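# Move the blue carton from the bookcase to the desk

## Task

Pull the blue carton out of the line of cartons on the bookcase and set it down on the desk. Every brown carton has to stay where it was, neither moved nor rotated. The robot must not topple or be left leaning, or the task fails. The result only counts if it holds without the robot supporting anything, so release the carton and back away at the end.

## Robot and tools

Robot: a Rainbow Robotics RB-Y1. It has a wheeled base with two drive wheels and two rear casters, two arms with parallel grippers, a pan/tilt head, and a torso. The lower part of the torso (the leg) folds at ankle, knee and hip. The base is 0.66 m long and 0.58 m wide, and its front edge sits 0.10 m ahead of the drive axle. A bent leg can reach past that edge. For this task each finger pad squeezes with only about 24 N. Loose objects may occasionally get a brief nudge from outside.

Frames: the base frame has its origin on the floor between the drive wheels, with x forward, y left and z up. The chest, left_hand and right_hand poses in results use this frame. A hand point lies midway between its pads. The fingers extend along the hand's -z axis and close along its x axis. Reported hand positions grow less accurate at long reach. Odometry is the base frame as it was at scene start. It counts wheel rotation, so any slip shows up as travel. Heading runs -3.142 to 3.142 and is positive to the left.

Tools:
- execute_actions: arguments are actions and optional cameras. actions is a list holding one action, or an empty list to just read state and images. cameras is a list drawn from head_camera, left_wrist_camera, right_wrist_camera, all. Omitting it, null, or ["all"] returns every camera; [] returns none. An action may contain:
  base: exactly one relative command. translate_m is a straight drive offset in metres from the current spot, -3 to 3, positive forward. rotate_rad is an in-place turn offset in radians, -3.2 to 3.2, positive counter-clockwise. The base cannot drive sideways. A base move needing over 8.667 s is refused.
  joints: one object keyed by joint name. Each value is an absolute target in radians (grippers in metres). Both arms go in this same object. Ranges and signs:
   torso_squat_rad 0..1.2: larger lowers the chest, keeping it level.
   torso_shift_rad -0.3..0.6: positive pushes the hips forward.
   torso_pitch_rad -0.2..1.4: positive bows forward.
   torso_yaw_rad -1.5..1.5: positive turns left.
   shoulder_pitch -2.356..2.356: 0 hangs down, negative raises forward.
   left_shoulder_roll 0..3.141 and right_shoulder_roll -3.141..0: each raises its arm outward.
   shoulder_yaw -2.094..2.094: positive swings a bent forearm left, on both arms.
   elbow -2.617..0.01: 0 straight, negative bends.
   forearm_roll -3.141..3.141 and hand_roll -2.705..2.705: positive is counter-clockwise seen from above on a hanging arm, on both arms.
   wrist_pitch -1.57..1.919: negative tips the hand forward.
   left_gripper_m and right_gripper_m 0..0.1: the gap between the pads.
   head_pan_rad -0.523..0.523: positive left, relative to the chest.
   head_tilt_rad -0.35..1.57: positive looks down.
  Names use the prefixes left_ and right_ with a _rad suffix, e.g. right_elbow_rad. Tolerance is ±0.02 (grippers ±0.004).
  speeds: optional caps, translate_m 0.05–0.4 m/s and rotate_rad 0.1–1.509 rad/s.
  min_time_s: 0.1–8 s, the minimum duration of each arm and head motion.
  No action may exceed 15 s. Unknown keys or out-of-range values reject the whole call. A joint you leave out may still be driving toward an earlier target.
- wait: seconds 0–10. The simulation runs while nothing new is commanded, then state and images come back.
- zoom_image: camera plus region [x0,y0,x1,y1] in pixels of that camera's latest full image, at most 504x504. head_camera is 896x504; the wrist cameras are 644x364.
- finished_scene: scene (integer, the current scene number). It ends the scene for good, so the goal must already hold steadily.

Reading results: a pictures line gives the order of the images. base_status and joint_status report each motion of the last accepted action:
- done: reached the target. For the base this only means the wheels turned fully.
- off_target: stopped short and may still push.
- limit_stop_at_<name>: a built-in limit stopped it.
- contact_stop: the arm or torso met firm resistance.
- time_out: it ran too long.
- stopped_with_arm: the torso halted because an arm contact-stopped.
- limit_stop_at_own_body: halted just before hitting the robot itself, so nothing is pressing. Move the arm and torso apart.
- not_followed, or a "joint command not followed" line with a cause: an arm target was held back. The gripper part still runs. Withheld targets may be retried on later actions.
A contact_stop, time_out or stopped_with_arm freezes its whole group (all torso joints, or all joints of one arm) and clears their targets. on_its_own lists uncommanded parts; "held at" there is a target, not a position. A stopped part can still be pressing, so back it off alone, arms first, then torso. Exception: if both hands hold one object and the torso contact-stops right away with nothing in the way, set every arm joint to its current joint_positions value, then resend the torso command. Also watch for MOTOR HOT (from 65 °C) and OVER-TEMPERATURE FAULT or limit_stop_at_motor_heat (80 °C brakes the arm). A torque fault happens when a joint reaches its load limit: the robot freezes for 10 s and the rest of the call is skipped. After these, resend your targets.

Torso combined limits: squat+shift ≤ 1.52; squat−shift+pitch ≤ 1.57; shift+0.5·pitch−0.4·squat ≤ 0.7; shift+0.3·pitch−0.5·squat ≤ 0.39. Breaking one leaves the torso off_target.

Grasping: command a gripper gap at least 0.005 m narrower than the carton. off_target is then expected. Each arm handles 3 kg; a heavy load held far forward can tip the robot, and nothing stops that.

Avoid: driving into furniture, since the base keeps pushing and the leg can shove the robot backward unseen by odometry. Avoid arm-against-arm hits or presses, including grippers, because a hard press ends the run. Also avoid dropping, slamming or hard pushing, and bumping the brown cartons.

Cameras: T_world_to_cam maps base-frame points into each camera (OpenCV conventions). Calibration is approximate, and wrist-camera poses come from joint readings, so expect errors of a few millimetres to centimetres.

Each tool is called after "Emit:" as name([rows], argument=value, ...), one row to a line, values as JSON.

## Session

Emit:
execute_actions(actions=[])

Scene clock: 0.00 s.
base_odometry: x=+0.000 y=+0.000 heading=+0.000 (m, m, rad; odometry frame)
base_status: not commanded
joint_positions: torso_squat_rad=+0.350 torso_shift_rad=-0.001 torso_pitch_rad=+0.000 torso_yaw_rad=+0.000 left_shoulder_pitch_rad=-0.034 left_shoulder_roll_rad=+0.012 left_shoulder_yaw_rad=-0.033 left_elbow_rad=-0.220 left_forearm_roll_rad=-0.036 left_wrist_pitch_rad=-0.001 left_hand_roll_rad=+0.037 left_gripper_m=+0.099 right_shoulder_pitch_rad=+0.004 right_shoulder_roll_rad=+0.002 right_shoulder_yaw_rad=-0.030 right_elbow_rad=-0.216 right_forearm_roll_rad=-0.018 right_wrist_pitch_rad=+0.052 right_hand_roll_rad=-0.026 right_gripper_m=+0.099 head_pan_rad=+0.000 head_tilt_rad=+0.399
joint_status: not commanded
chest: x=-0.2287 y=-0.0005 z=+1.2474 quat_wxyz=(+1.000, +0.000, +0.000, +0.000) (m; base frame)
left_hand: x=-0.0973 y=+0.2236 z=+0.5738 quat_wxyz=(+0.992, +0.004, -0.126, -0.022) (m; base frame)
right_hand: x=-0.1381 y=-0.2217 z=+0.5669 quat_wxyz=(+0.996, +0.002, -0.080, -0.038) (m; base frame)
pictures: head_camera, left_wrist_camera, right_wrist_camera
Images, in order (width x height): head_camera 896x504, left_wrist_camera 644x364, right_wrist_camera 644x364.

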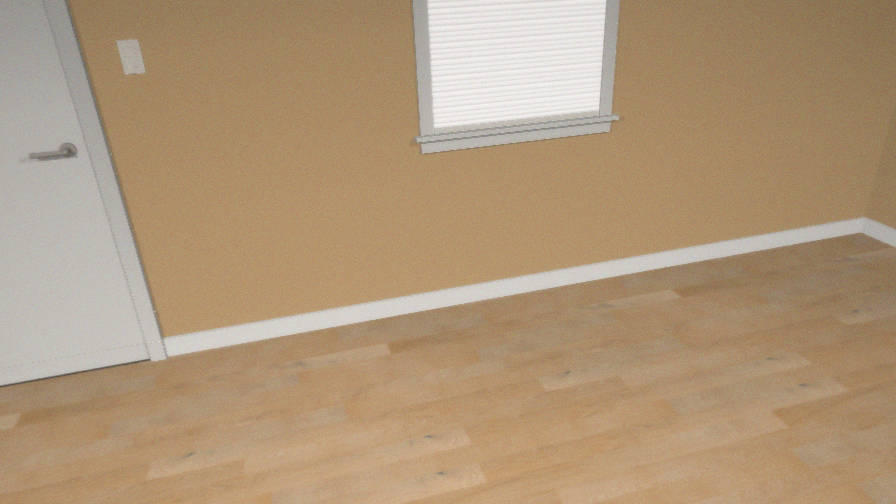

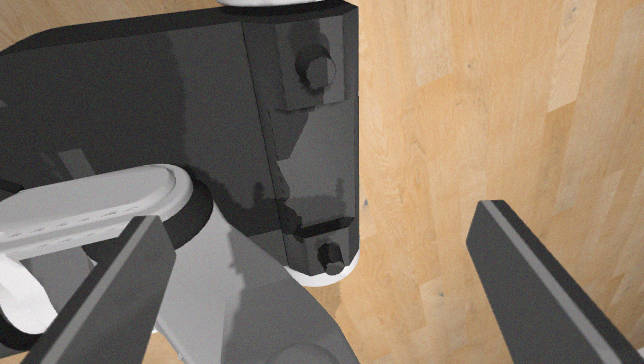

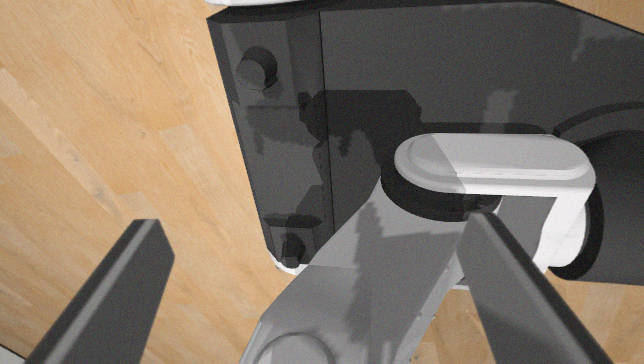

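Emit:
execute_actions([
  {"joints": {"head_pan_rad": -0.52, "torso_yaw_rad": -0.8, "head_tilt_rad": 0.3}},
], cameras=["head_camera"])

Emit:
execute_actions([
  {"joints": {"head_pan_rad": 0.52, "torso_yaw_rad": 0.8, "head_tilt_rad": 0.3}},
], cameras=["head_camera"])

Scene clock: 9.60 s.
base_odometry: x=+0.000 y=+0.000 heading=+0.000 (m, m, rad; odometry frame)
base_status: not commanded
joint_positions: torso_squat_rad=+0.350 torso_shift_rad=-0.001 torso_pitch_rad=-0.001 torso_yaw_rad=-0.800 left_shoulder_pitch_rad=-0.034 left_shoulder_roll_rad=+0.012 left_shoulder_yaw_rad=-0.033 left_elbow_rad=-0.220 left_forearm_roll_rad=-0.036 left_wrist_pitch_rad=-0.001 left_hand_roll_rad=+0.037 left_gripper_m=+0.099 right_shoulder_pitch_rad=+0.004 right_shoulder_roll_rad=+0.002 right_shoulder_yaw_rad=-0.030 right_elbow_rad=-0.216 right_forearm_roll_rad=-0.018 right_wrist_pitch_rad=+0.052 right_hand_roll_rad=-0.026 right_gripper_m=+0.099 head_pan_rad=-0.520 head_tilt_rad=+0.300
joint_status: all done
chest: x=-0.2287 y=-0.0005 z=+1.2474 quat_wxyz=(+0.921, +0.000, +0.000, -0.389) (m; base frame)
left_hand: x=+0.0236 y=+0.0617 z=+0.5738 quat_wxyz=(+0.905, -0.046, -0.118, -0.406) (m; base frame)
right_hand: x=-0.3243 y=-0.2193 z=+0.5668 quat_wxyz=(+0.903, -0.029, -0.074, -0.422) (m; base frame)
pictures: head_camera
camera_calibration (this result's frames):
head_camera: T_world_to_cam=[[-0.975926, -0.216031, -0.0299921, -0.167263], [-0.0426365, 0.323829, -0.945154, 1.42411], [0.213895, -0.921122, -0.325244, 0.454748], [0, 0, 0, 1]] pos_world=[-0.199786, -0.0784252, 1.48889]
Images, in order (width x height): head_camera 896x504.

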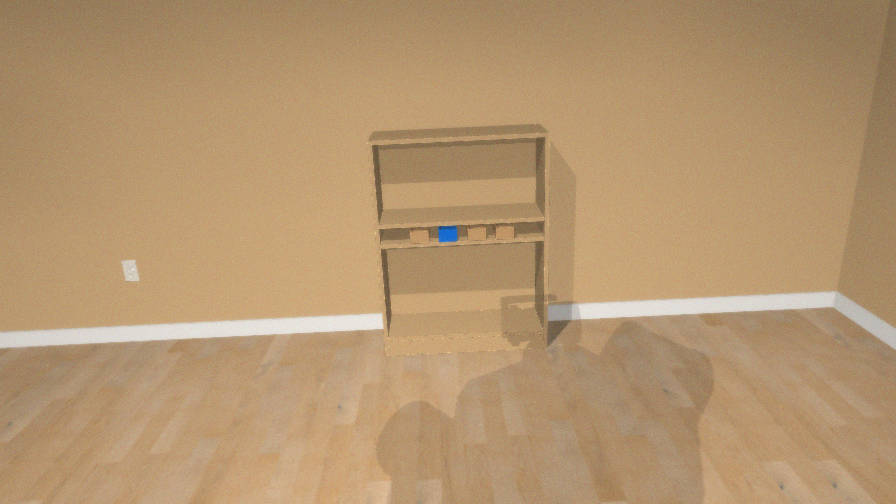

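Scene clock: 12.90 s.
base_odometry: x=+0.000 y=+0.000 heading=+0.000 (m, m, rad; odometry frame)
base_status: not commanded
joint_positions: torso_squat_rad=+0.350 torso_shift_rad=-0.001 torso_pitch_rad=-0.001 torso_yaw_rad=+0.774 left_shoulder_pitch_rad=-0.033 left_shoulder_roll_rad=+0.012 left_shoulder_yaw_rad=-0.033 left_elbow_rad=-0.220 left_forearm_roll_rad=-0.036 left_wrist_pitch_rad=-0.001 left_hand_roll_rad=+0.037 left_gripper_m=+0.099 right_shoulder_pitch_rad=+0.004 right_shoulder_roll_rad=+0.002 right_shoulder_yaw_rad=-0.030 right_elbow_rad=-0.216 right_forearm_roll_rad=-0.018 right_wrist_pitch_rad=+0.052 right_hand_roll_rad=-0.026 right_gripper_m=+0.099 head_pan_rad=+0.520 head_tilt_rad=+0.300
joint_status: torso_yaw_rad limit_stop_at_own_body (moved +1.574 of +1.600); the others done
on_its_own: torso_yaw_rad is held at +0.774, not at your +0.800, since a limit_stop_at_own_body
chest: x=-0.2287 y=-0.0005 z=+1.2474 quat_wxyz=(+0.926, +0.000, +0.000, +0.378) (m; base frame)
left_hand: x=-0.2915 y=+0.2513 z=+0.5737 quat_wxyz=(+0.927, +0.051, -0.115, +0.354) (m; base frame)
right_hand: x=-0.0089 y=-0.0952 z=+0.5670 quat_wxyz=(+0.936, +0.032, -0.074, +0.341) (m; base frame)
pictures: head_camera
camera_calibration (this result's frames):
head_camera: T_world_to_cam=[[0.952125, -0.304326, -0.0290485, 0.250718], [-0.125053, -0.301005, -0.945388, 1.40608], [0.278962, 0.90376, -0.324651, 0.469338], [0, 0, 0, 1]] pos_world=[-0.193808, 0.0753681, 1.48895]
Images, in order (width x height): head_camera 896x504.

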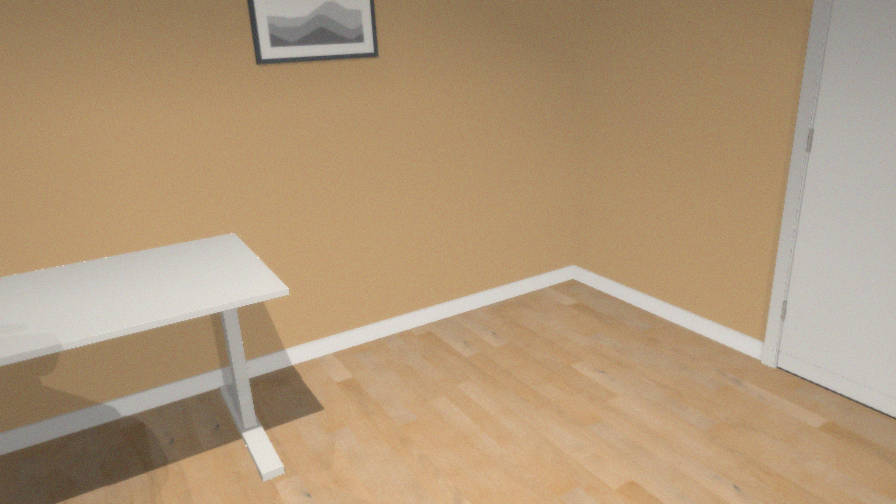

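Emit:
execute_actions([
  {"base": {"rotate_rad": -1.376}, "joints": {"head_pan_rad": 0, "torso_yaw_rad": 0, "head_tilt_rad": 0.4}},
], cameras=[])

Emit:
execute_actions([
  {"base": {"translate_m": 1.8}},
], cameras=[])

Emit:
execute_actions([
  {"base": {"rotate_rad": 0.083}, "joints": {"head_tilt_rad": 0.55, "torso_squat_rad": 0.8}},
], cameras=["head_camera"])

Scene clock: 44.20 s.
base_odometry: x=+0.000 y=+0.000 heading=-1.376 (m, m, rad; odometry frame)
base_status: done
joint_positions: torso_squat_rad=+0.350 torso_shift_rad=-0.001 torso_pitch_rad=-0.001 torso_yaw_rad=+0.000 left_shoulder_pitch_rad=-0.034 left_shoulder_roll_rad=+0.012 left_shoulder_yaw_rad=-0.033 left_elbow_rad=-0.220 left_forearm_roll_rad=-0.036 left_wrist_pitch_rad=-0.001 left_hand_roll_rad=+0.037 left_gripper_m=+0.099 right_shoulder_pitch_rad=+0.004 right_shoulder_roll_rad=+0.002 right_shoulder_yaw_rad=-0.030 right_elbow_rad=-0.216 right_forearm_roll_rad=-0.018 right_wrist_pitch_rad=+0.052 right_hand_roll_rad=-0.026 right_gripper_m=+0.099 head_pan_rad=+0.000 head_tilt_rad=+0.400
joint_status: all done
chest: x=-0.2288 y=-0.0005 z=+1.2474 quat_wxyz=(+1.000, +0.000, +0.000, +0.000) (m; base frame)
left_hand: x=-0.0974 y=+0.2237 z=+0.5738 quat_wxyz=(+0.992, +0.004, -0.126, -0.022) (m; base frame)
right_hand: x=-0.1381 y=-0.2217 z=+0.5669 quat_wxyz=(+0.996, +0.002, -0.080, -0.037) (m; base frame)
pictures: none
No camera images: the call's "cameras" was empty. Leave "cameras" out to get every camera's image.

Scene clock: 50.23 s.
base_odometry: x=+0.349 y=-1.766 heading=-1.376 (m, m, rad; odometry frame)
base_status: done
joint_positions: torso_squat_rad=+0.350 torso_shift_rad=-0.001 torso_pitch_rad=+0.000 torso_yaw_rad=+0.000 left_shoulder_pitch_rad=-0.034 left_shoulder_roll_rad=+0.012 left_shoulder_yaw_rad=-0.033 left_elbow_rad=-0.220 left_forearm_roll_rad=-0.036 left_wrist_pitch_rad=-0.001 left_hand_roll_rad=+0.037 left_gripper_m=+0.099 right_shoulder_pitch_rad=+0.004 right_shoulder_roll_rad=+0.002 right_shoulder_yaw_rad=-0.030 right_elbow_rad=-0.216 right_forearm_roll_rad=-0.018 right_wrist_pitch_rad=+0.052 right_hand_roll_rad=-0.026 right_gripper_m=+0.099 head_pan_rad=+0.000 head_tilt_rad=+0.400
joint_status: not commanded
chest: x=-0.2287 y=-0.0005 z=+1.2474 quat_wxyz=(+1.000, +0.000, +0.000, +0.000) (m; base frame)
left_hand: x=-0.0973 y=+0.2236 z=+0.5738 quat_wxyz=(+0.992, +0.004, -0.126, -0.022) (m; base frame)
right_hand: x=-0.1380 y=-0.2217 z=+0.5669 quat_wxyz=(+0.996, +0.002, -0.080, -0.037) (m; base frame)
pictures: none
No camera images: the call's "cameras" was empty. Leave "cameras" out to get every camera's image.

Scene clock: 52.50 s.
base_odometry: x=+0.349 y=-1.766 heading=-1.294 (m, m, rad; odometry frame)
base_status: done
joint_positions: torso_squat_rad=+0.800 torso_shift_rad=-0.001 torso_pitch_rad=-0.001 torso_yaw_rad=+0.000 left_shoulder_pitch_rad=-0.034 left_shoulder_roll_rad=+0.012 left_shoulder_yaw_rad=-0.033 left_elbow_rad=-0.220 left_forearm_roll_rad=-0.036 left_wrist_pitch_rad=-0.001 left_hand_roll_rad=+0.037 left_gripper_m=+0.099 right_shoulder_pitch_rad=+0.004 right_shoulder_roll_rad=+0.002 right_shoulder_yaw_rad=-0.030 right_elbow_rad=-0.216 right_forearm_roll_rad=-0.018 right_wrist_pitch_rad=+0.052 right_hand_roll_rad=-0.026 right_gripper_m=+0.099 head_pan_rad=+0.000 head_tilt_rad=+0.550
joint_status: all done
chest: x=-0.2287 y=-0.0004 z=+1.0776 quat_wxyz=(+1.000, +0.000, +0.000, +0.000) (m; base frame)
left_hand: x=-0.0972 y=+0.2237 z=+0.4040 quat_wxyz=(+0.992, +0.004, -0.126, -0.022) (m; base frame)
right_hand: x=-0.1378 y=-0.2216 z=+0.3971 quat_wxyz=(+0.996, +0.002, -0.080, -0.037) (m; base frame)
pictures: head_camera
camera_calibration (this result's frames):
head_camera: T_world_to_cam=[[-0.0391746, -0.999017, -0.0207656, 0.0191604], [-0.547277, 0.0388386, -0.83605, 1.01489], [0.836034, -0.0213874, -0.54826, 0.826752], [0, 0, 0, 1]] pos_world=[-0.135014, -0.00259345, 1.30218]
Images, in order (width x height): head_camera 896x504.

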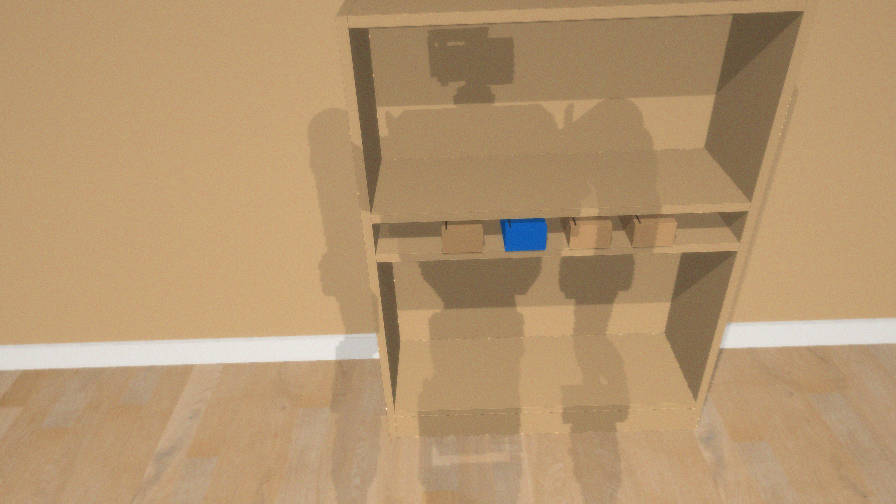

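Emit:
zoom_image(camera="head_camera", region=[360, 180, 760, 280])

Region (360, 180, 760, 280) of head_camera's 896x504 image, scaled by 1.260, with more detail than that image has; it fills the top 126 rows of this view, and the rest is white.

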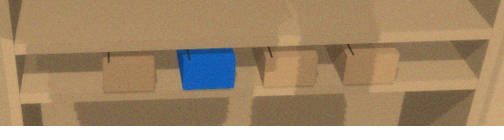

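Emit:
execute_actions([
  {"base": {"translate_m": 0.3}, "joints": {"head_tilt_rad": 0.6, "torso_squat_rad": 1.1, "right_shoulder_pitch_rad": -0.4, "right_shoulder_roll_rad": -0.05, "right_shoulder_yaw_rad": 0, "right_elbow_rad": -0.63, "right_forearm_roll_rad": 0, "right_wrist_pitch_rad": -0.54, "right_hand_roll_rad": 1.57, "right_gripper_m": 0.1, "left_shoulder_pitch_rad": 0.2, "left_shoulder_roll_rad": 0.1, "left_elbow_rad": -2.3}},
], cameras=["head_camera", "right_wrist_camera"])

Scene clock: 115.37 s.
base_odometry: x=+0.431 y=-2.055 heading=-1.293 (m, m, rad; odometry frame)
base_status: done
joint_positions: torso_squat_rad=+1.100 torso_shift_rad=-0.001 torso_pitch_rad=+0.000 torso_yaw_rad=+0.000 left_shoulder_pitch_rad=+0.200 left_shoulder_roll_rad=+0.100 left_shoulder_yaw_rad=-0.033 left_elbow_rad=-2.300 left_forearm_roll_rad=-0.036 left_wrist_pitch_rad=-0.001 left_hand_roll_rad=+0.037 left_gripper_m=+0.099 right_shoulder_pitch_rad=-0.400 right_shoulder_roll_rad=-0.050 right_shoulder_yaw_rad=+0.000 right_elbow_rad=-0.630 right_forearm_roll_rad=+0.000 right_wrist_pitch_rad=-0.540 right_hand_roll_rad=+1.570 right_gripper_m=+0.099 head_pan_rad=+0.000 head_tilt_rad=+0.600
joint_status: all done
chest: x=-0.2284 y=-0.0003 z=+0.9075 quat_wxyz=(+1.000, +0.000, +0.000, +0.000) (m; base frame)
left_hand: x=+0.1830 y=+0.2319 z=+0.9338 quat_wxyz=(+0.493, +0.031, -0.869, -0.038) (m; base frame)
right_hand: x=+0.3317 y=-0.1852 z=+0.5745 quat_wxyz=(+0.457, -0.483, -0.504, +0.550) (m; base frame)
pictures: head_camera, right_wrist_camera
camera_calibration (this result's frames):
head_camera: T_world_to_cam=[[-0.0401038, -0.999021, -0.0186957, 0.013319], [-0.588584, 0.0387393, -0.807507, 0.832656], [0.807441, -0.0213801, -0.589561, 0.773033], [0, 0, 0, 1]] pos_world=[-0.133556, -0.00242304, 1.12838]
right_wrist_camera: T_world_to_cam=[[0.0989296, -0.992531, 0.0713736, -0.259313], [-0.617763, -0.117488, -0.777538, 0.663998], [0.780117, 0.0328295, -0.624772, 0.193491], [0, 0, 0, 1]] pos_world=[0.284901, -0.185717, 0.65568]
Images, in order (width x height): head_camera 896x504, right_wrist_camera 644x364.

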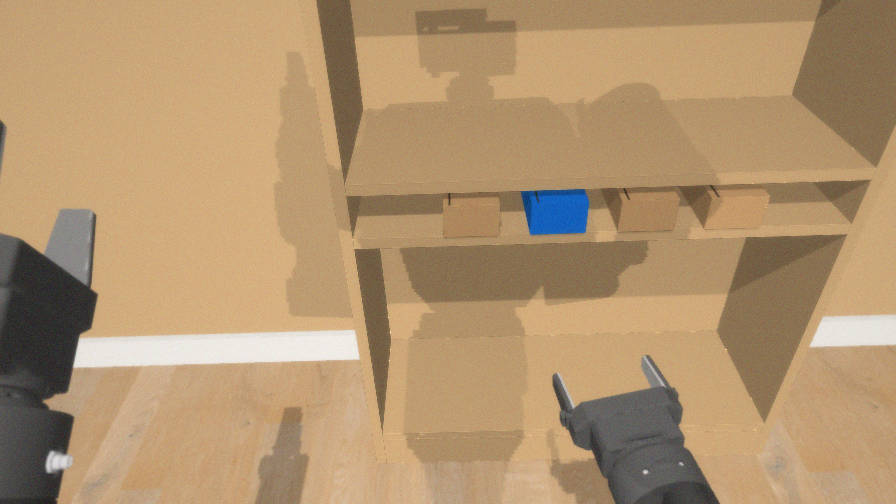

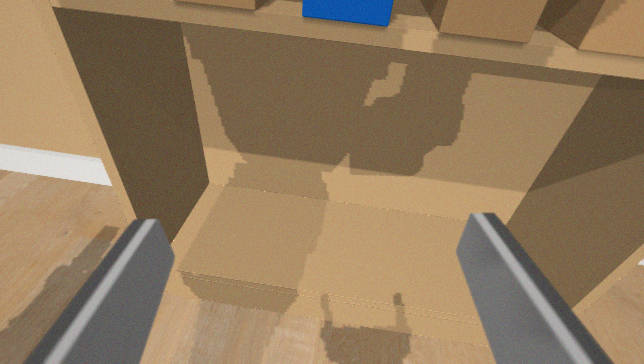

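Emit:
execute_actions([
  {"base": {"translate_m": 0.15}, "joints": {"head_tilt_rad": 0.75, "torso_squat_rad": 1.065, "right_shoulder_roll_rad": -0.02, "right_forearm_roll_rad": -0.24, "right_wrist_pitch_rad": -0.575, "right_hand_roll_rad": 1.73}},
], cameras=["head_camera", "right_wrist_camera"])

Scene clock: 160.83 s.
base_odometry: x=+0.472 y=-2.199 heading=-1.293 (m, m, rad; odometry frame)
base_status: done
joint_positions: torso_squat_rad=+1.065 torso_shift_rad=-0.001 torso_pitch_rad=+0.000 torso_yaw_rad=+0.000 left_shoulder_pitch_rad=+0.200 left_shoulder_roll_rad=+0.100 left_shoulder_yaw_rad=-0.033 left_elbow_rad=-2.300 left_forearm_roll_rad=-0.036 left_wrist_pitch_rad=-0.001 left_hand_roll_rad=+0.037 left_gripper_m=+0.099 right_shoulder_pitch_rad=-0.400 right_shoulder_roll_rad=-0.020 right_shoulder_yaw_rad=+0.000 right_elbow_rad=-0.630 right_forearm_roll_rad=-0.240 right_wrist_pitch_rad=-0.575 right_hand_roll_rad=+1.730 right_gripper_m=+0.099 head_pan_rad=+0.000 head_tilt_rad=+0.750
joint_status: all done
chest: x=-0.2284 y=-0.0003 z=+0.9291 quat_wxyz=(+1.000, +0.000, +0.000, +0.000) (m; base frame)
left_hand: x=+0.1830 y=+0.2319 z=+0.9554 quat_wxyz=(+0.493, +0.031, -0.869, -0.038) (m; base frame)
right_hand: x=+0.3315 y=-0.1976 z=+0.6013 quat_wxyz=(+0.500, -0.502, -0.499, +0.499) (m; base frame)
pictures: head_camera, right_wrist_camera
camera_calibration (this result's frames):
head_camera: T_world_to_cam=[[-0.0424084, -0.999022, -0.0124902, 0.00622538], [-0.702671, 0.0387108, -0.710461, 0.716992], [0.71025, -0.021353, -0.703626, 0.894512], [0, 0, 0, 1]] pos_world=[-0.131253, -0.00243549, 1.13887]
right_wrist_camera: T_world_to_cam=[[-0.0194115, -0.999811, 0.00138048, -0.193624], [-0.606141, 0.0106703, -0.795286, 0.715401], [0.79512, -0.0162745, -0.606233, 0.18508], [0, 0, 0, 1]] pos_world=[0.282715, -0.198209, 0.681417]
Images, in order (width x height): head_camera 896x504, right_wrist_camera 644x364.

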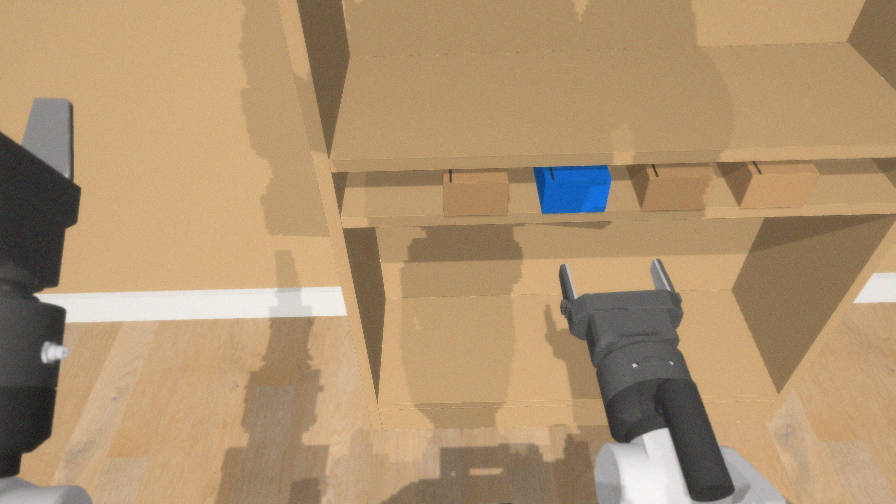

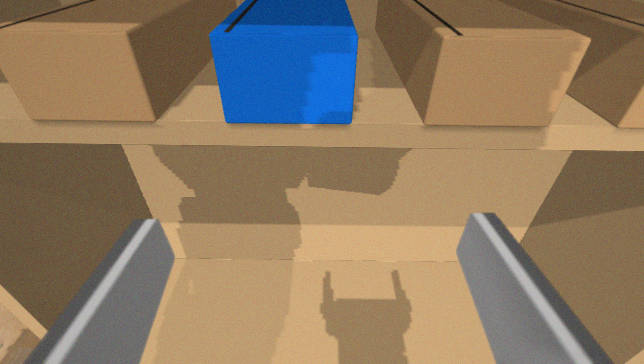

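Emit:
execute_actions([
  {"base": {"translate_m": 0.07}, "joints": {"torso_yaw_rad": 0.058, "right_forearm_roll_rad": -0.353, "right_wrist_pitch_rad": -0.59, "right_hand_roll_rad": 1.827}},
], cameras=["head_camera", "right_wrist_camera"])

Scene clock: 199.97 s.
base_odometry: x=+0.491 y=-2.266 heading=-1.293 (m, m, rad; odometry frame)
base_status: done
joint_positions: torso_squat_rad=+1.065 torso_shift_rad=-0.001 torso_pitch_rad=+0.000 torso_yaw_rad=+0.058 left_shoulder_pitch_rad=+0.200 left_shoulder_roll_rad=+0.100 left_shoulder_yaw_rad=-0.033 left_elbow_rad=-2.300 left_forearm_roll_rad=-0.036 left_wrist_pitch_rad=-0.001 left_hand_roll_rad=+0.037 left_gripper_m=+0.099 right_shoulder_pitch_rad=-0.400 right_shoulder_roll_rad=-0.020 right_shoulder_yaw_rad=+0.000 right_elbow_rad=-0.630 right_forearm_roll_rad=-0.353 right_wrist_pitch_rad=-0.590 right_hand_roll_rad=+1.827 right_gripper_m=+0.099 head_pan_rad=+0.000 head_tilt_rad=+0.750
joint_status: all done
chest: x=-0.2284 y=-0.0003 z=+0.9291 quat_wxyz=(+1.000, +0.000, +0.000, +0.029) (m; base frame)
left_hand: x=+0.1688 y=+0.2553 z=+0.9554 quat_wxyz=(+0.494, +0.056, -0.867, -0.024) (m; base frame)
right_hand: x=+0.3423 y=-0.1795 z=+0.6018 quat_wxyz=(+0.501, -0.504, -0.498, +0.497) (m; base frame)
pictures: head_camera, right_wrist_camera
camera_calibration (this result's frames):
head_camera: T_world_to_cam=[[0.0155881, -0.999801, -0.0124697, 0.0194526], [-0.703677, -0.00210947, -0.710517, 0.716778], [0.710349, 0.0198502, -0.70357, 0.894513], [0, 0, 0, 1]] pos_world=[-0.13134, 0.00320446, 1.13888]
right_wrist_camera: T_world_to_cam=[[-0.025267, -0.999674, 0.00367212, -0.174657], [-0.604516, 0.0123535, -0.796497, 0.722596], [0.796192, -0.022345, -0.604631, 0.174649], [0, 0, 0, 1]] pos_world=[0.293354, -0.179624, 0.681785]
Images, in order (width x height): head_camera 896x504, right_wrist_camera 644x364.

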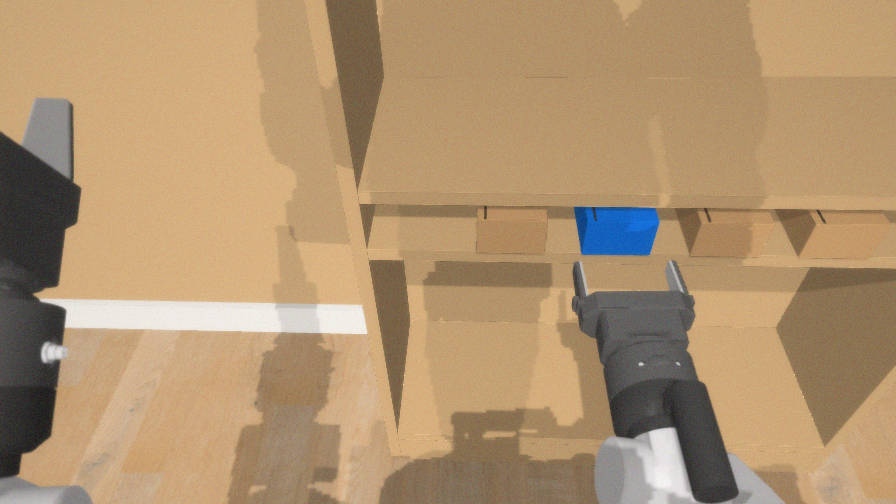

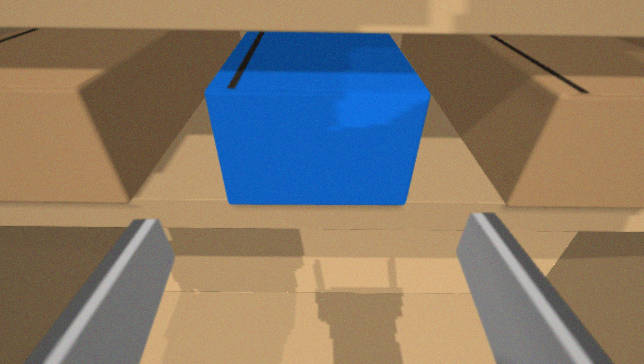

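Emit:
execute_actions([
  {"base": {"translate_m": 0.05}, "speeds": {"translate_m": 0.05}},
], cameras=["head_camera", "right_wrist_camera"])

Scene clock: 219.33 s.
base_odometry: x=+0.505 y=-2.314 heading=-1.293 (m, m, rad; odometry frame)
base_status: done
joint_positions: torso_squat_rad=+1.065 torso_shift_rad=-0.001 torso_pitch_rad=+0.000 torso_yaw_rad=+0.058 left_shoulder_pitch_rad=+0.200 left_shoulder_roll_rad=+0.100 left_shoulder_yaw_rad=-0.033 left_elbow_rad=-2.300 left_forearm_roll_rad=-0.036 left_wrist_pitch_rad=-0.001 left_hand_roll_rad=+0.037 left_gripper_m=+0.099 right_shoulder_pitch_rad=-0.400 right_shoulder_roll_rad=-0.020 right_shoulder_yaw_rad=+0.000 right_elbow_rad=-0.630 right_forearm_roll_rad=-0.353 right_wrist_pitch_rad=-0.590 right_hand_roll_rad=+1.827 right_gripper_m=+0.099 head_pan_rad=+0.000 head_tilt_rad=+0.750
joint_status: not commanded
chest: x=-0.2284 y=-0.0003 z=+0.9291 quat_wxyz=(+1.000, +0.000, +0.000, +0.029) (m; base frame)
left_hand: x=+0.1688 y=+0.2553 z=+0.9554 quat_wxyz=(+0.494, +0.056, -0.867, -0.024) (m; base frame)
right_hand: x=+0.3422 y=-0.1795 z=+0.6018 quat_wxyz=(+0.501, -0.504, -0.498, +0.497) (m; base frame)
pictures: head_camera, right_wrist_camera
camera_calibration (this result's frames):
head_camera: T_world_to_cam=[[0.0155883, -0.999801, -0.0124695, 0.0194525], [-0.703672, -0.00210965, -0.710522, 0.716781], [0.710354, 0.0198502, -0.703565, 0.894511], [0, 0, 0, 1]] pos_world=[-0.131344, 0.00320454, 1.13888]
right_wrist_camera: T_world_to_cam=[[-0.0252739, -0.999674, 0.00367217, -0.174658], [-0.60452, 0.0123578, -0.796494, 0.722589], [0.796189, -0.0223504, -0.604635, 0.174654], [0, 0, 0, 1]] pos_world=[0.293348, -0.179627, 0.681781]
Images, in order (width x height): head_camera 896x504, right_wrist_camera 644x364.

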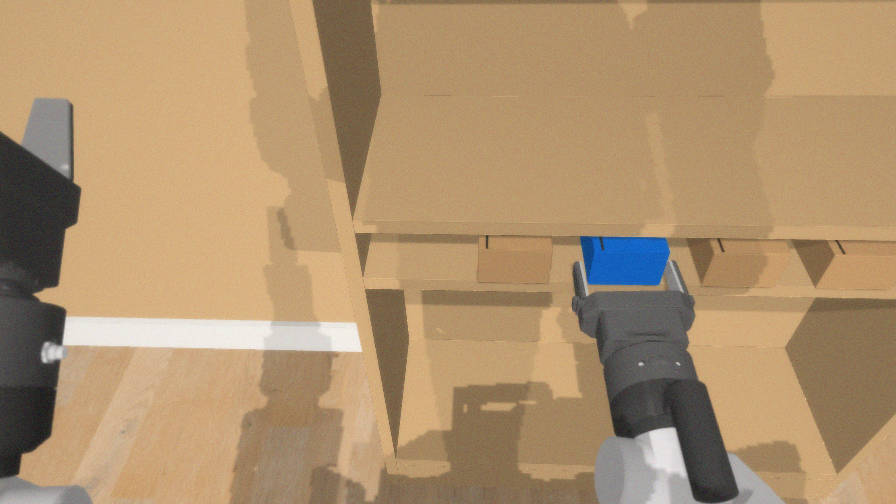

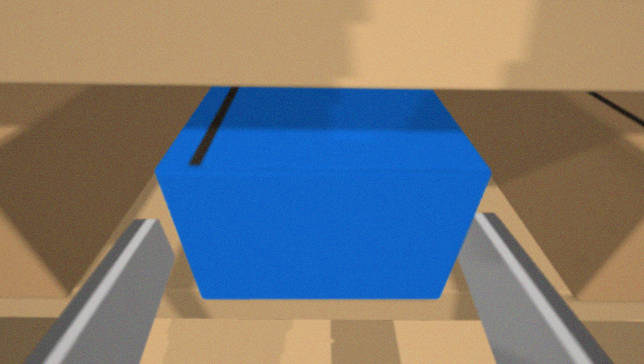

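Emit:
execute_actions([
  {"base": {"translate_m": 0.045}, "speeds": {"translate_m": 0.05}},
], cameras=["head_camera", "right_wrist_camera"])

Scene clock: 235.67 s.
base_odometry: x=+0.517 y=-2.358 heading=-1.292 (m, m, rad; odometry frame)
base_status: done
joint_positions: torso_squat_rad=+1.065 torso_shift_rad=-0.001 torso_pitch_rad=+0.000 torso_yaw_rad=+0.058 left_shoulder_pitch_rad=+0.200 left_shoulder_roll_rad=+0.100 left_shoulder_yaw_rad=-0.033 left_elbow_rad=-2.300 left_forearm_roll_rad=-0.036 left_wrist_pitch_rad=-0.001 left_hand_roll_rad=+0.037 left_gripper_m=+0.099 right_shoulder_pitch_rad=-0.400 right_shoulder_roll_rad=-0.020 right_shoulder_yaw_rad=+0.000 right_elbow_rad=-0.630 right_forearm_roll_rad=-0.353 right_wrist_pitch_rad=-0.590 right_hand_roll_rad=+1.827 right_gripper_m=+0.099 head_pan_rad=+0.000 head_tilt_rad=+0.750
joint_status: not commanded
chest: x=-0.2284 y=-0.0003 z=+0.9291 quat_wxyz=(+1.000, +0.000, +0.000, +0.029) (m; base frame)
left_hand: x=+0.1688 y=+0.2553 z=+0.9554 quat_wxyz=(+0.494, +0.056, -0.867, -0.024) (m; base frame)
right_hand: x=+0.3422 y=-0.1795 z=+0.6018 quat_wxyz=(+0.501, -0.504, -0.498, +0.497) (m; base frame)
pictures: head_camera, right_wrist_camera
camera_calibration (this result's frames):
head_camera: T_world_to_cam=[[0.0155883, -0.999801, -0.0124695, 0.0194525], [-0.70367, -0.00210963, -0.710524, 0.716782], [0.710356, 0.0198503, -0.703563, 0.89451], [0, 0, 0, 1]] pos_world=[-0.131346, 0.00320454, 1.13888]
right_wrist_camera: T_world_to_cam=[[-0.0252767, -0.999674, 0.00367199, -0.174659], [-0.604521, 0.0123596, -0.796493, 0.722586], [0.796188, -0.0223525, -0.604636, 0.174655], [0, 0, 0, 1]] pos_world=[0.293346, -0.179629, 0.681779]
Images, in order (width x height): head_camera 896x504, right_wrist_camera 644x364.

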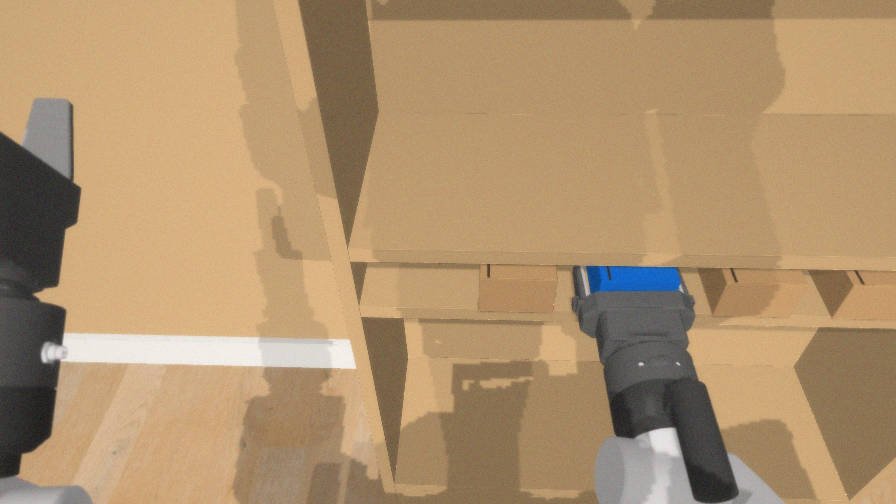

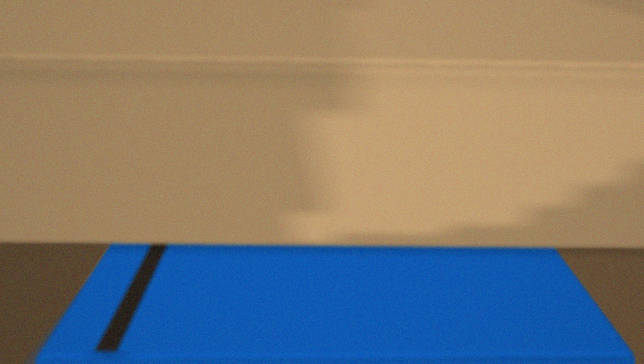

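Emit:
execute_actions([
  {"joints": {"right_gripper_m": 0.06}},
], cameras=[])

Emit:
execute_actions([
  {"base": {"translate_m": -0.06}, "speeds": {"translate_m": 0.05}},
], cameras=["head_camera", "right_wrist_camera"])

Scene clock: 243.77 s.
base_odometry: x=+0.517 y=-2.358 heading=-1.292 (m, m, rad; odometry frame)
base_status: not commanded
joint_positions: torso_squat_rad=+1.065 torso_shift_rad=-0.001 torso_pitch_rad=+0.000 torso_yaw_rad=+0.058 left_shoulder_pitch_rad=+0.200 left_shoulder_roll_rad=+0.100 left_shoulder_yaw_rad=-0.033 left_elbow_rad=-2.300 left_forearm_roll_rad=-0.036 left_wrist_pitch_rad=-0.001 left_hand_roll_rad=+0.037 left_gripper_m=+0.099 right_shoulder_pitch_rad=-0.400 right_shoulder_roll_rad=-0.020 right_shoulder_yaw_rad=+0.000 right_elbow_rad=-0.630 right_forearm_roll_rad=-0.353 right_wrist_pitch_rad=-0.590 right_hand_roll_rad=+1.827 right_gripper_m=+0.084 head_pan_rad=+0.000 head_tilt_rad=+0.750
joint_status: right_gripper_m off_target (ended at +0.084, target +0.060)
chest: x=-0.2284 y=-0.0003 z=+0.9291 quat_wxyz=(+1.000, +0.000, +0.000, +0.029) (m; base frame)
left_hand: x=+0.1688 y=+0.2553 z=+0.9554 quat_wxyz=(+0.494, +0.056, -0.867, -0.024) (m; base frame)
right_hand: x=+0.3422 y=-0.1795 z=+0.6018 quat_wxyz=(+0.501, -0.504, -0.498, +0.497) (m; base frame)
pictures: none
No camera images: the call's "cameras" was empty. Leave "cameras" out to get every camera's image.

Scene clock: 245.57 s.
base_odometry: x=+0.501 y=-2.300 heading=-1.293 (m, m, rad; odometry frame)
base_status: done
joint_positions: torso_squat_rad=+1.065 torso_shift_rad=-0.001 torso_pitch_rad=-0.001 torso_yaw_rad=+0.058 left_shoulder_pitch_rad=+0.200 left_shoulder_roll_rad=+0.100 left_shoulder_yaw_rad=-0.033 left_elbow_rad=-2.300 left_forearm_roll_rad=-0.036 left_wrist_pitch_rad=-0.001 left_hand_roll_rad=+0.037 left_gripper_m=+0.099 right_shoulder_pitch_rad=-0.400 right_shoulder_roll_rad=-0.020 right_shoulder_yaw_rad=+0.000 right_elbow_rad=-0.630 right_forearm_roll_rad=-0.353 right_wrist_pitch_rad=-0.590 right_hand_roll_rad=+1.827 right_gripper_m=+0.084 head_pan_rad=+0.000 head_tilt_rad=+0.750
joint_status: not commanded
chest: x=-0.2285 y=-0.0003 z=+0.9291 quat_wxyz=(+1.000, +0.000, +0.000, +0.029) (m; base frame)
left_hand: x=+0.1687 y=+0.2553 z=+0.9554 quat_wxyz=(+0.494, +0.056, -0.867, -0.024) (m; base frame)
right_hand: x=+0.3422 y=-0.1795 z=+0.6018 quat_wxyz=(+0.501, -0.504, -0.498, +0.497) (m; base frame)
pictures: head_camera, right_wrist_camera
camera_calibration (this result's frames):
head_camera: T_world_to_cam=[[0.0155894, -0.999801, -0.0124676, 0.0194517], [-0.703602, -0.0021098, -0.710591, 0.716826], [0.710423, 0.0198499, -0.703495, 0.894484], [0, 0, 0, 1]] pos_world=[-0.131405, 0.00320475, 1.13888]
right_wrist_camera: T_world_to_cam=[[-0.0253103, -0.999673, 0.00364524, -0.174638], [-0.604359, 0.0123967, -0.796616, 0.722662], [0.79631, -0.0223656, -0.604475, 0.174566], [0, 0, 0, 1]] pos_world=[0.293318, -0.179636, 0.681841]
Images, in order (width x height): head_camera 896x504, right_wrist_camera 644x364.

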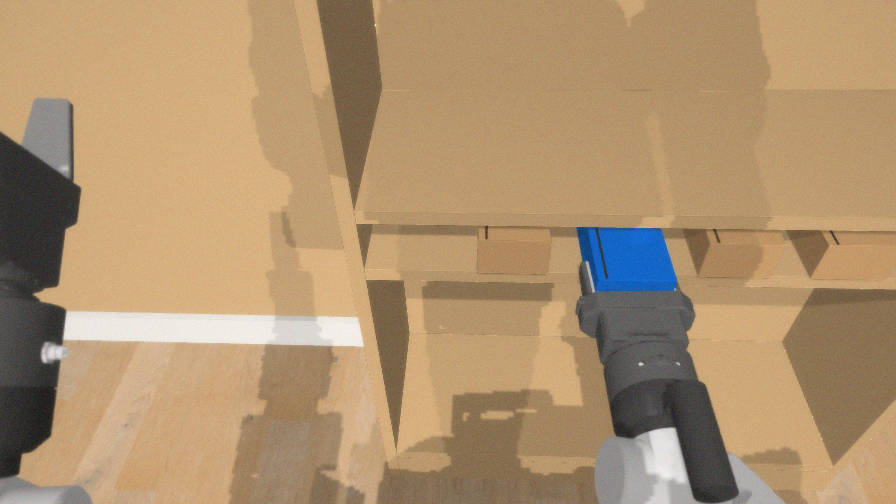

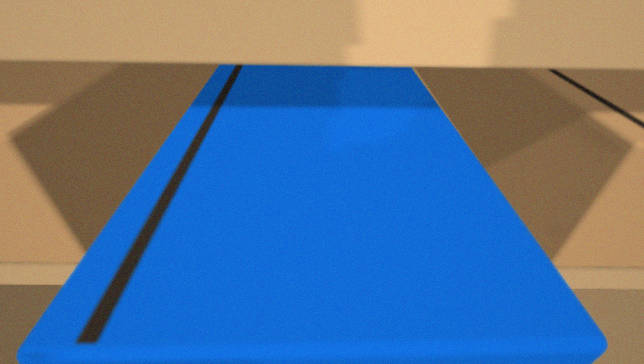

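Emit:
execute_actions([
  {"base": {"translate_m": -0.06}, "speeds": {"translate_m": 0.05}},
], cameras=["head_camera", "right_wrist_camera"])

Scene clock: 269.03 s.
base_odometry: x=+0.484 y=-2.242 heading=-1.294 (m, m, rad; odometry frame)
base_status: done
joint_positions: torso_squat_rad=+1.065 torso_shift_rad=-0.001 torso_pitch_rad=-0.001 torso_yaw_rad=+0.058 left_shoulder_pitch_rad=+0.200 left_shoulder_roll_rad=+0.100 left_shoulder_yaw_rad=-0.033 left_elbow_rad=-2.300 left_forearm_roll_rad=-0.036 left_wrist_pitch_rad=-0.001 left_hand_roll_rad=+0.037 left_gripper_m=+0.099 right_shoulder_pitch_rad=-0.400 right_shoulder_roll_rad=-0.020 right_shoulder_yaw_rad=+0.000 right_elbow_rad=-0.630 right_forearm_roll_rad=-0.353 right_wrist_pitch_rad=-0.590 right_hand_roll_rad=+1.827 right_gripper_m=+0.084 head_pan_rad=+0.000 head_tilt_rad=+0.750
joint_status: not commanded
chest: x=-0.2285 y=-0.0003 z=+0.9291 quat_wxyz=(+1.000, +0.000, +0.000, +0.029) (m; base frame)
left_hand: x=+0.1687 y=+0.2553 z=+0.9554 quat_wxyz=(+0.494, +0.056, -0.867, -0.024) (m; base frame)
right_hand: x=+0.3422 y=-0.1795 z=+0.6018 quat_wxyz=(+0.501, -0.504, -0.498, +0.497) (m; base frame)
pictures: head_camera, right_wrist_camera
camera_calibration (this result's frames):
head_camera: T_world_to_cam=[[0.0155834, -0.999801, -0.0124677, 0.0194503], [-0.703604, -0.00210561, -0.710589, 0.716825], [0.710421, 0.0198457, -0.703497, 0.894484], [0, 0, 0, 1]] pos_world=[-0.131402, 0.00320415, 1.13888]
right_wrist_camera: T_world_to_cam=[[-0.0253201, -0.999673, 0.00364646, -0.174641], [-0.604369, 0.0124019, -0.796608, 0.722654], [0.796302, -0.022374, -0.604485, 0.174572], [0, 0, 0, 1]] pos_world=[0.293316, -0.179641, 0.681835]
Images, in order (width x height): head_camera 896x504, right_wrist_camera 644x364.

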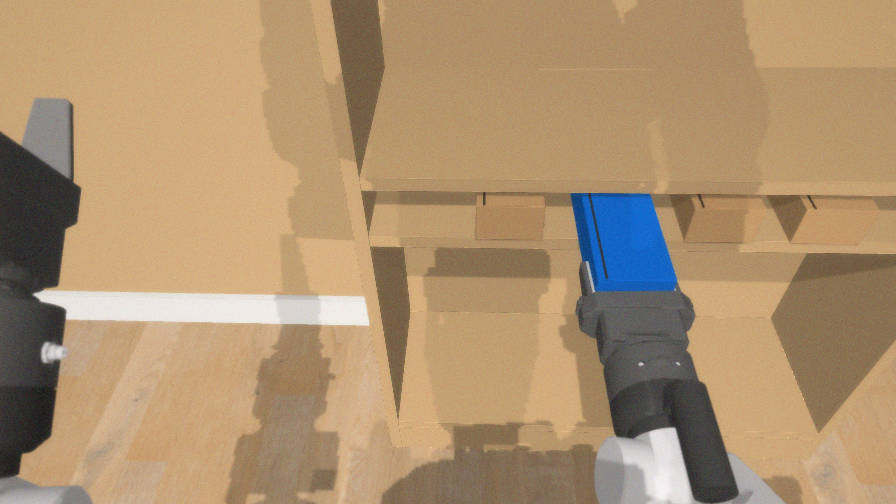

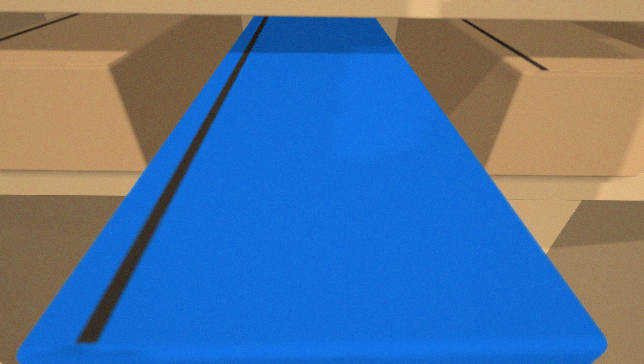

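Emit:
execute_actions([
  {"base": {"translate_m": -0.045}, "speeds": {"translate_m": 0.06}},
], cameras=["right_wrist_camera"])

Scene clock: 313.93 s.
base_odometry: x=+0.472 y=-2.199 heading=-1.295 (m, m, rad; odometry frame)
base_status: done
joint_positions: torso_squat_rad=+1.065 torso_shift_rad=-0.001 torso_pitch_rad=-0.001 torso_yaw_rad=+0.058 left_shoulder_pitch_rad=+0.200 left_shoulder_roll_rad=+0.100 left_shoulder_yaw_rad=-0.033 left_elbow_rad=-2.300 left_forearm_roll_rad=-0.036 left_wrist_pitch_rad=-0.001 left_hand_roll_rad=+0.037 left_gripper_m=+0.099 right_shoulder_pitch_rad=-0.400 right_shoulder_roll_rad=-0.020 right_shoulder_yaw_rad=+0.000 right_elbow_rad=-0.630 right_forearm_roll_rad=-0.353 right_wrist_pitch_rad=-0.590 right_hand_roll_rad=+1.827 right_gripper_m=+0.084 head_pan_rad=+0.000 head_tilt_rad=+0.750
joint_status: not commanded
chest: x=-0.2285 y=-0.0003 z=+0.9291 quat_wxyz=(+1.000, +0.000, +0.000, +0.029) (m; base frame)
left_hand: x=+0.1687 y=+0.2553 z=+0.9554 quat_wxyz=(+0.494, +0.056, -0.867, -0.024) (m; base frame)
right_hand: x=+0.3422 y=-0.1795 z=+0.6018 quat_wxyz=(+0.501, -0.504, -0.498, +0.497) (m; base frame)
pictures: right_wrist_camera
camera_calibration (this result's frames):
right_wrist_camera: T_world_to_cam=[[-0.0253323, -0.999672, 0.00364873, -0.174646], [-0.60439, 0.0124081, -0.796592, 0.722636], [0.796286, -0.0223847, -0.604506, 0.174587], [0, 0, 0, 1]] pos_world=[0.293308, -0.179647, 0.681822]
Images, in order (width x height): right_wrist_camera 644x364.

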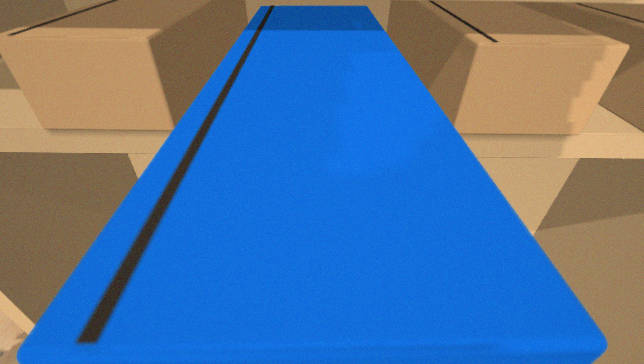

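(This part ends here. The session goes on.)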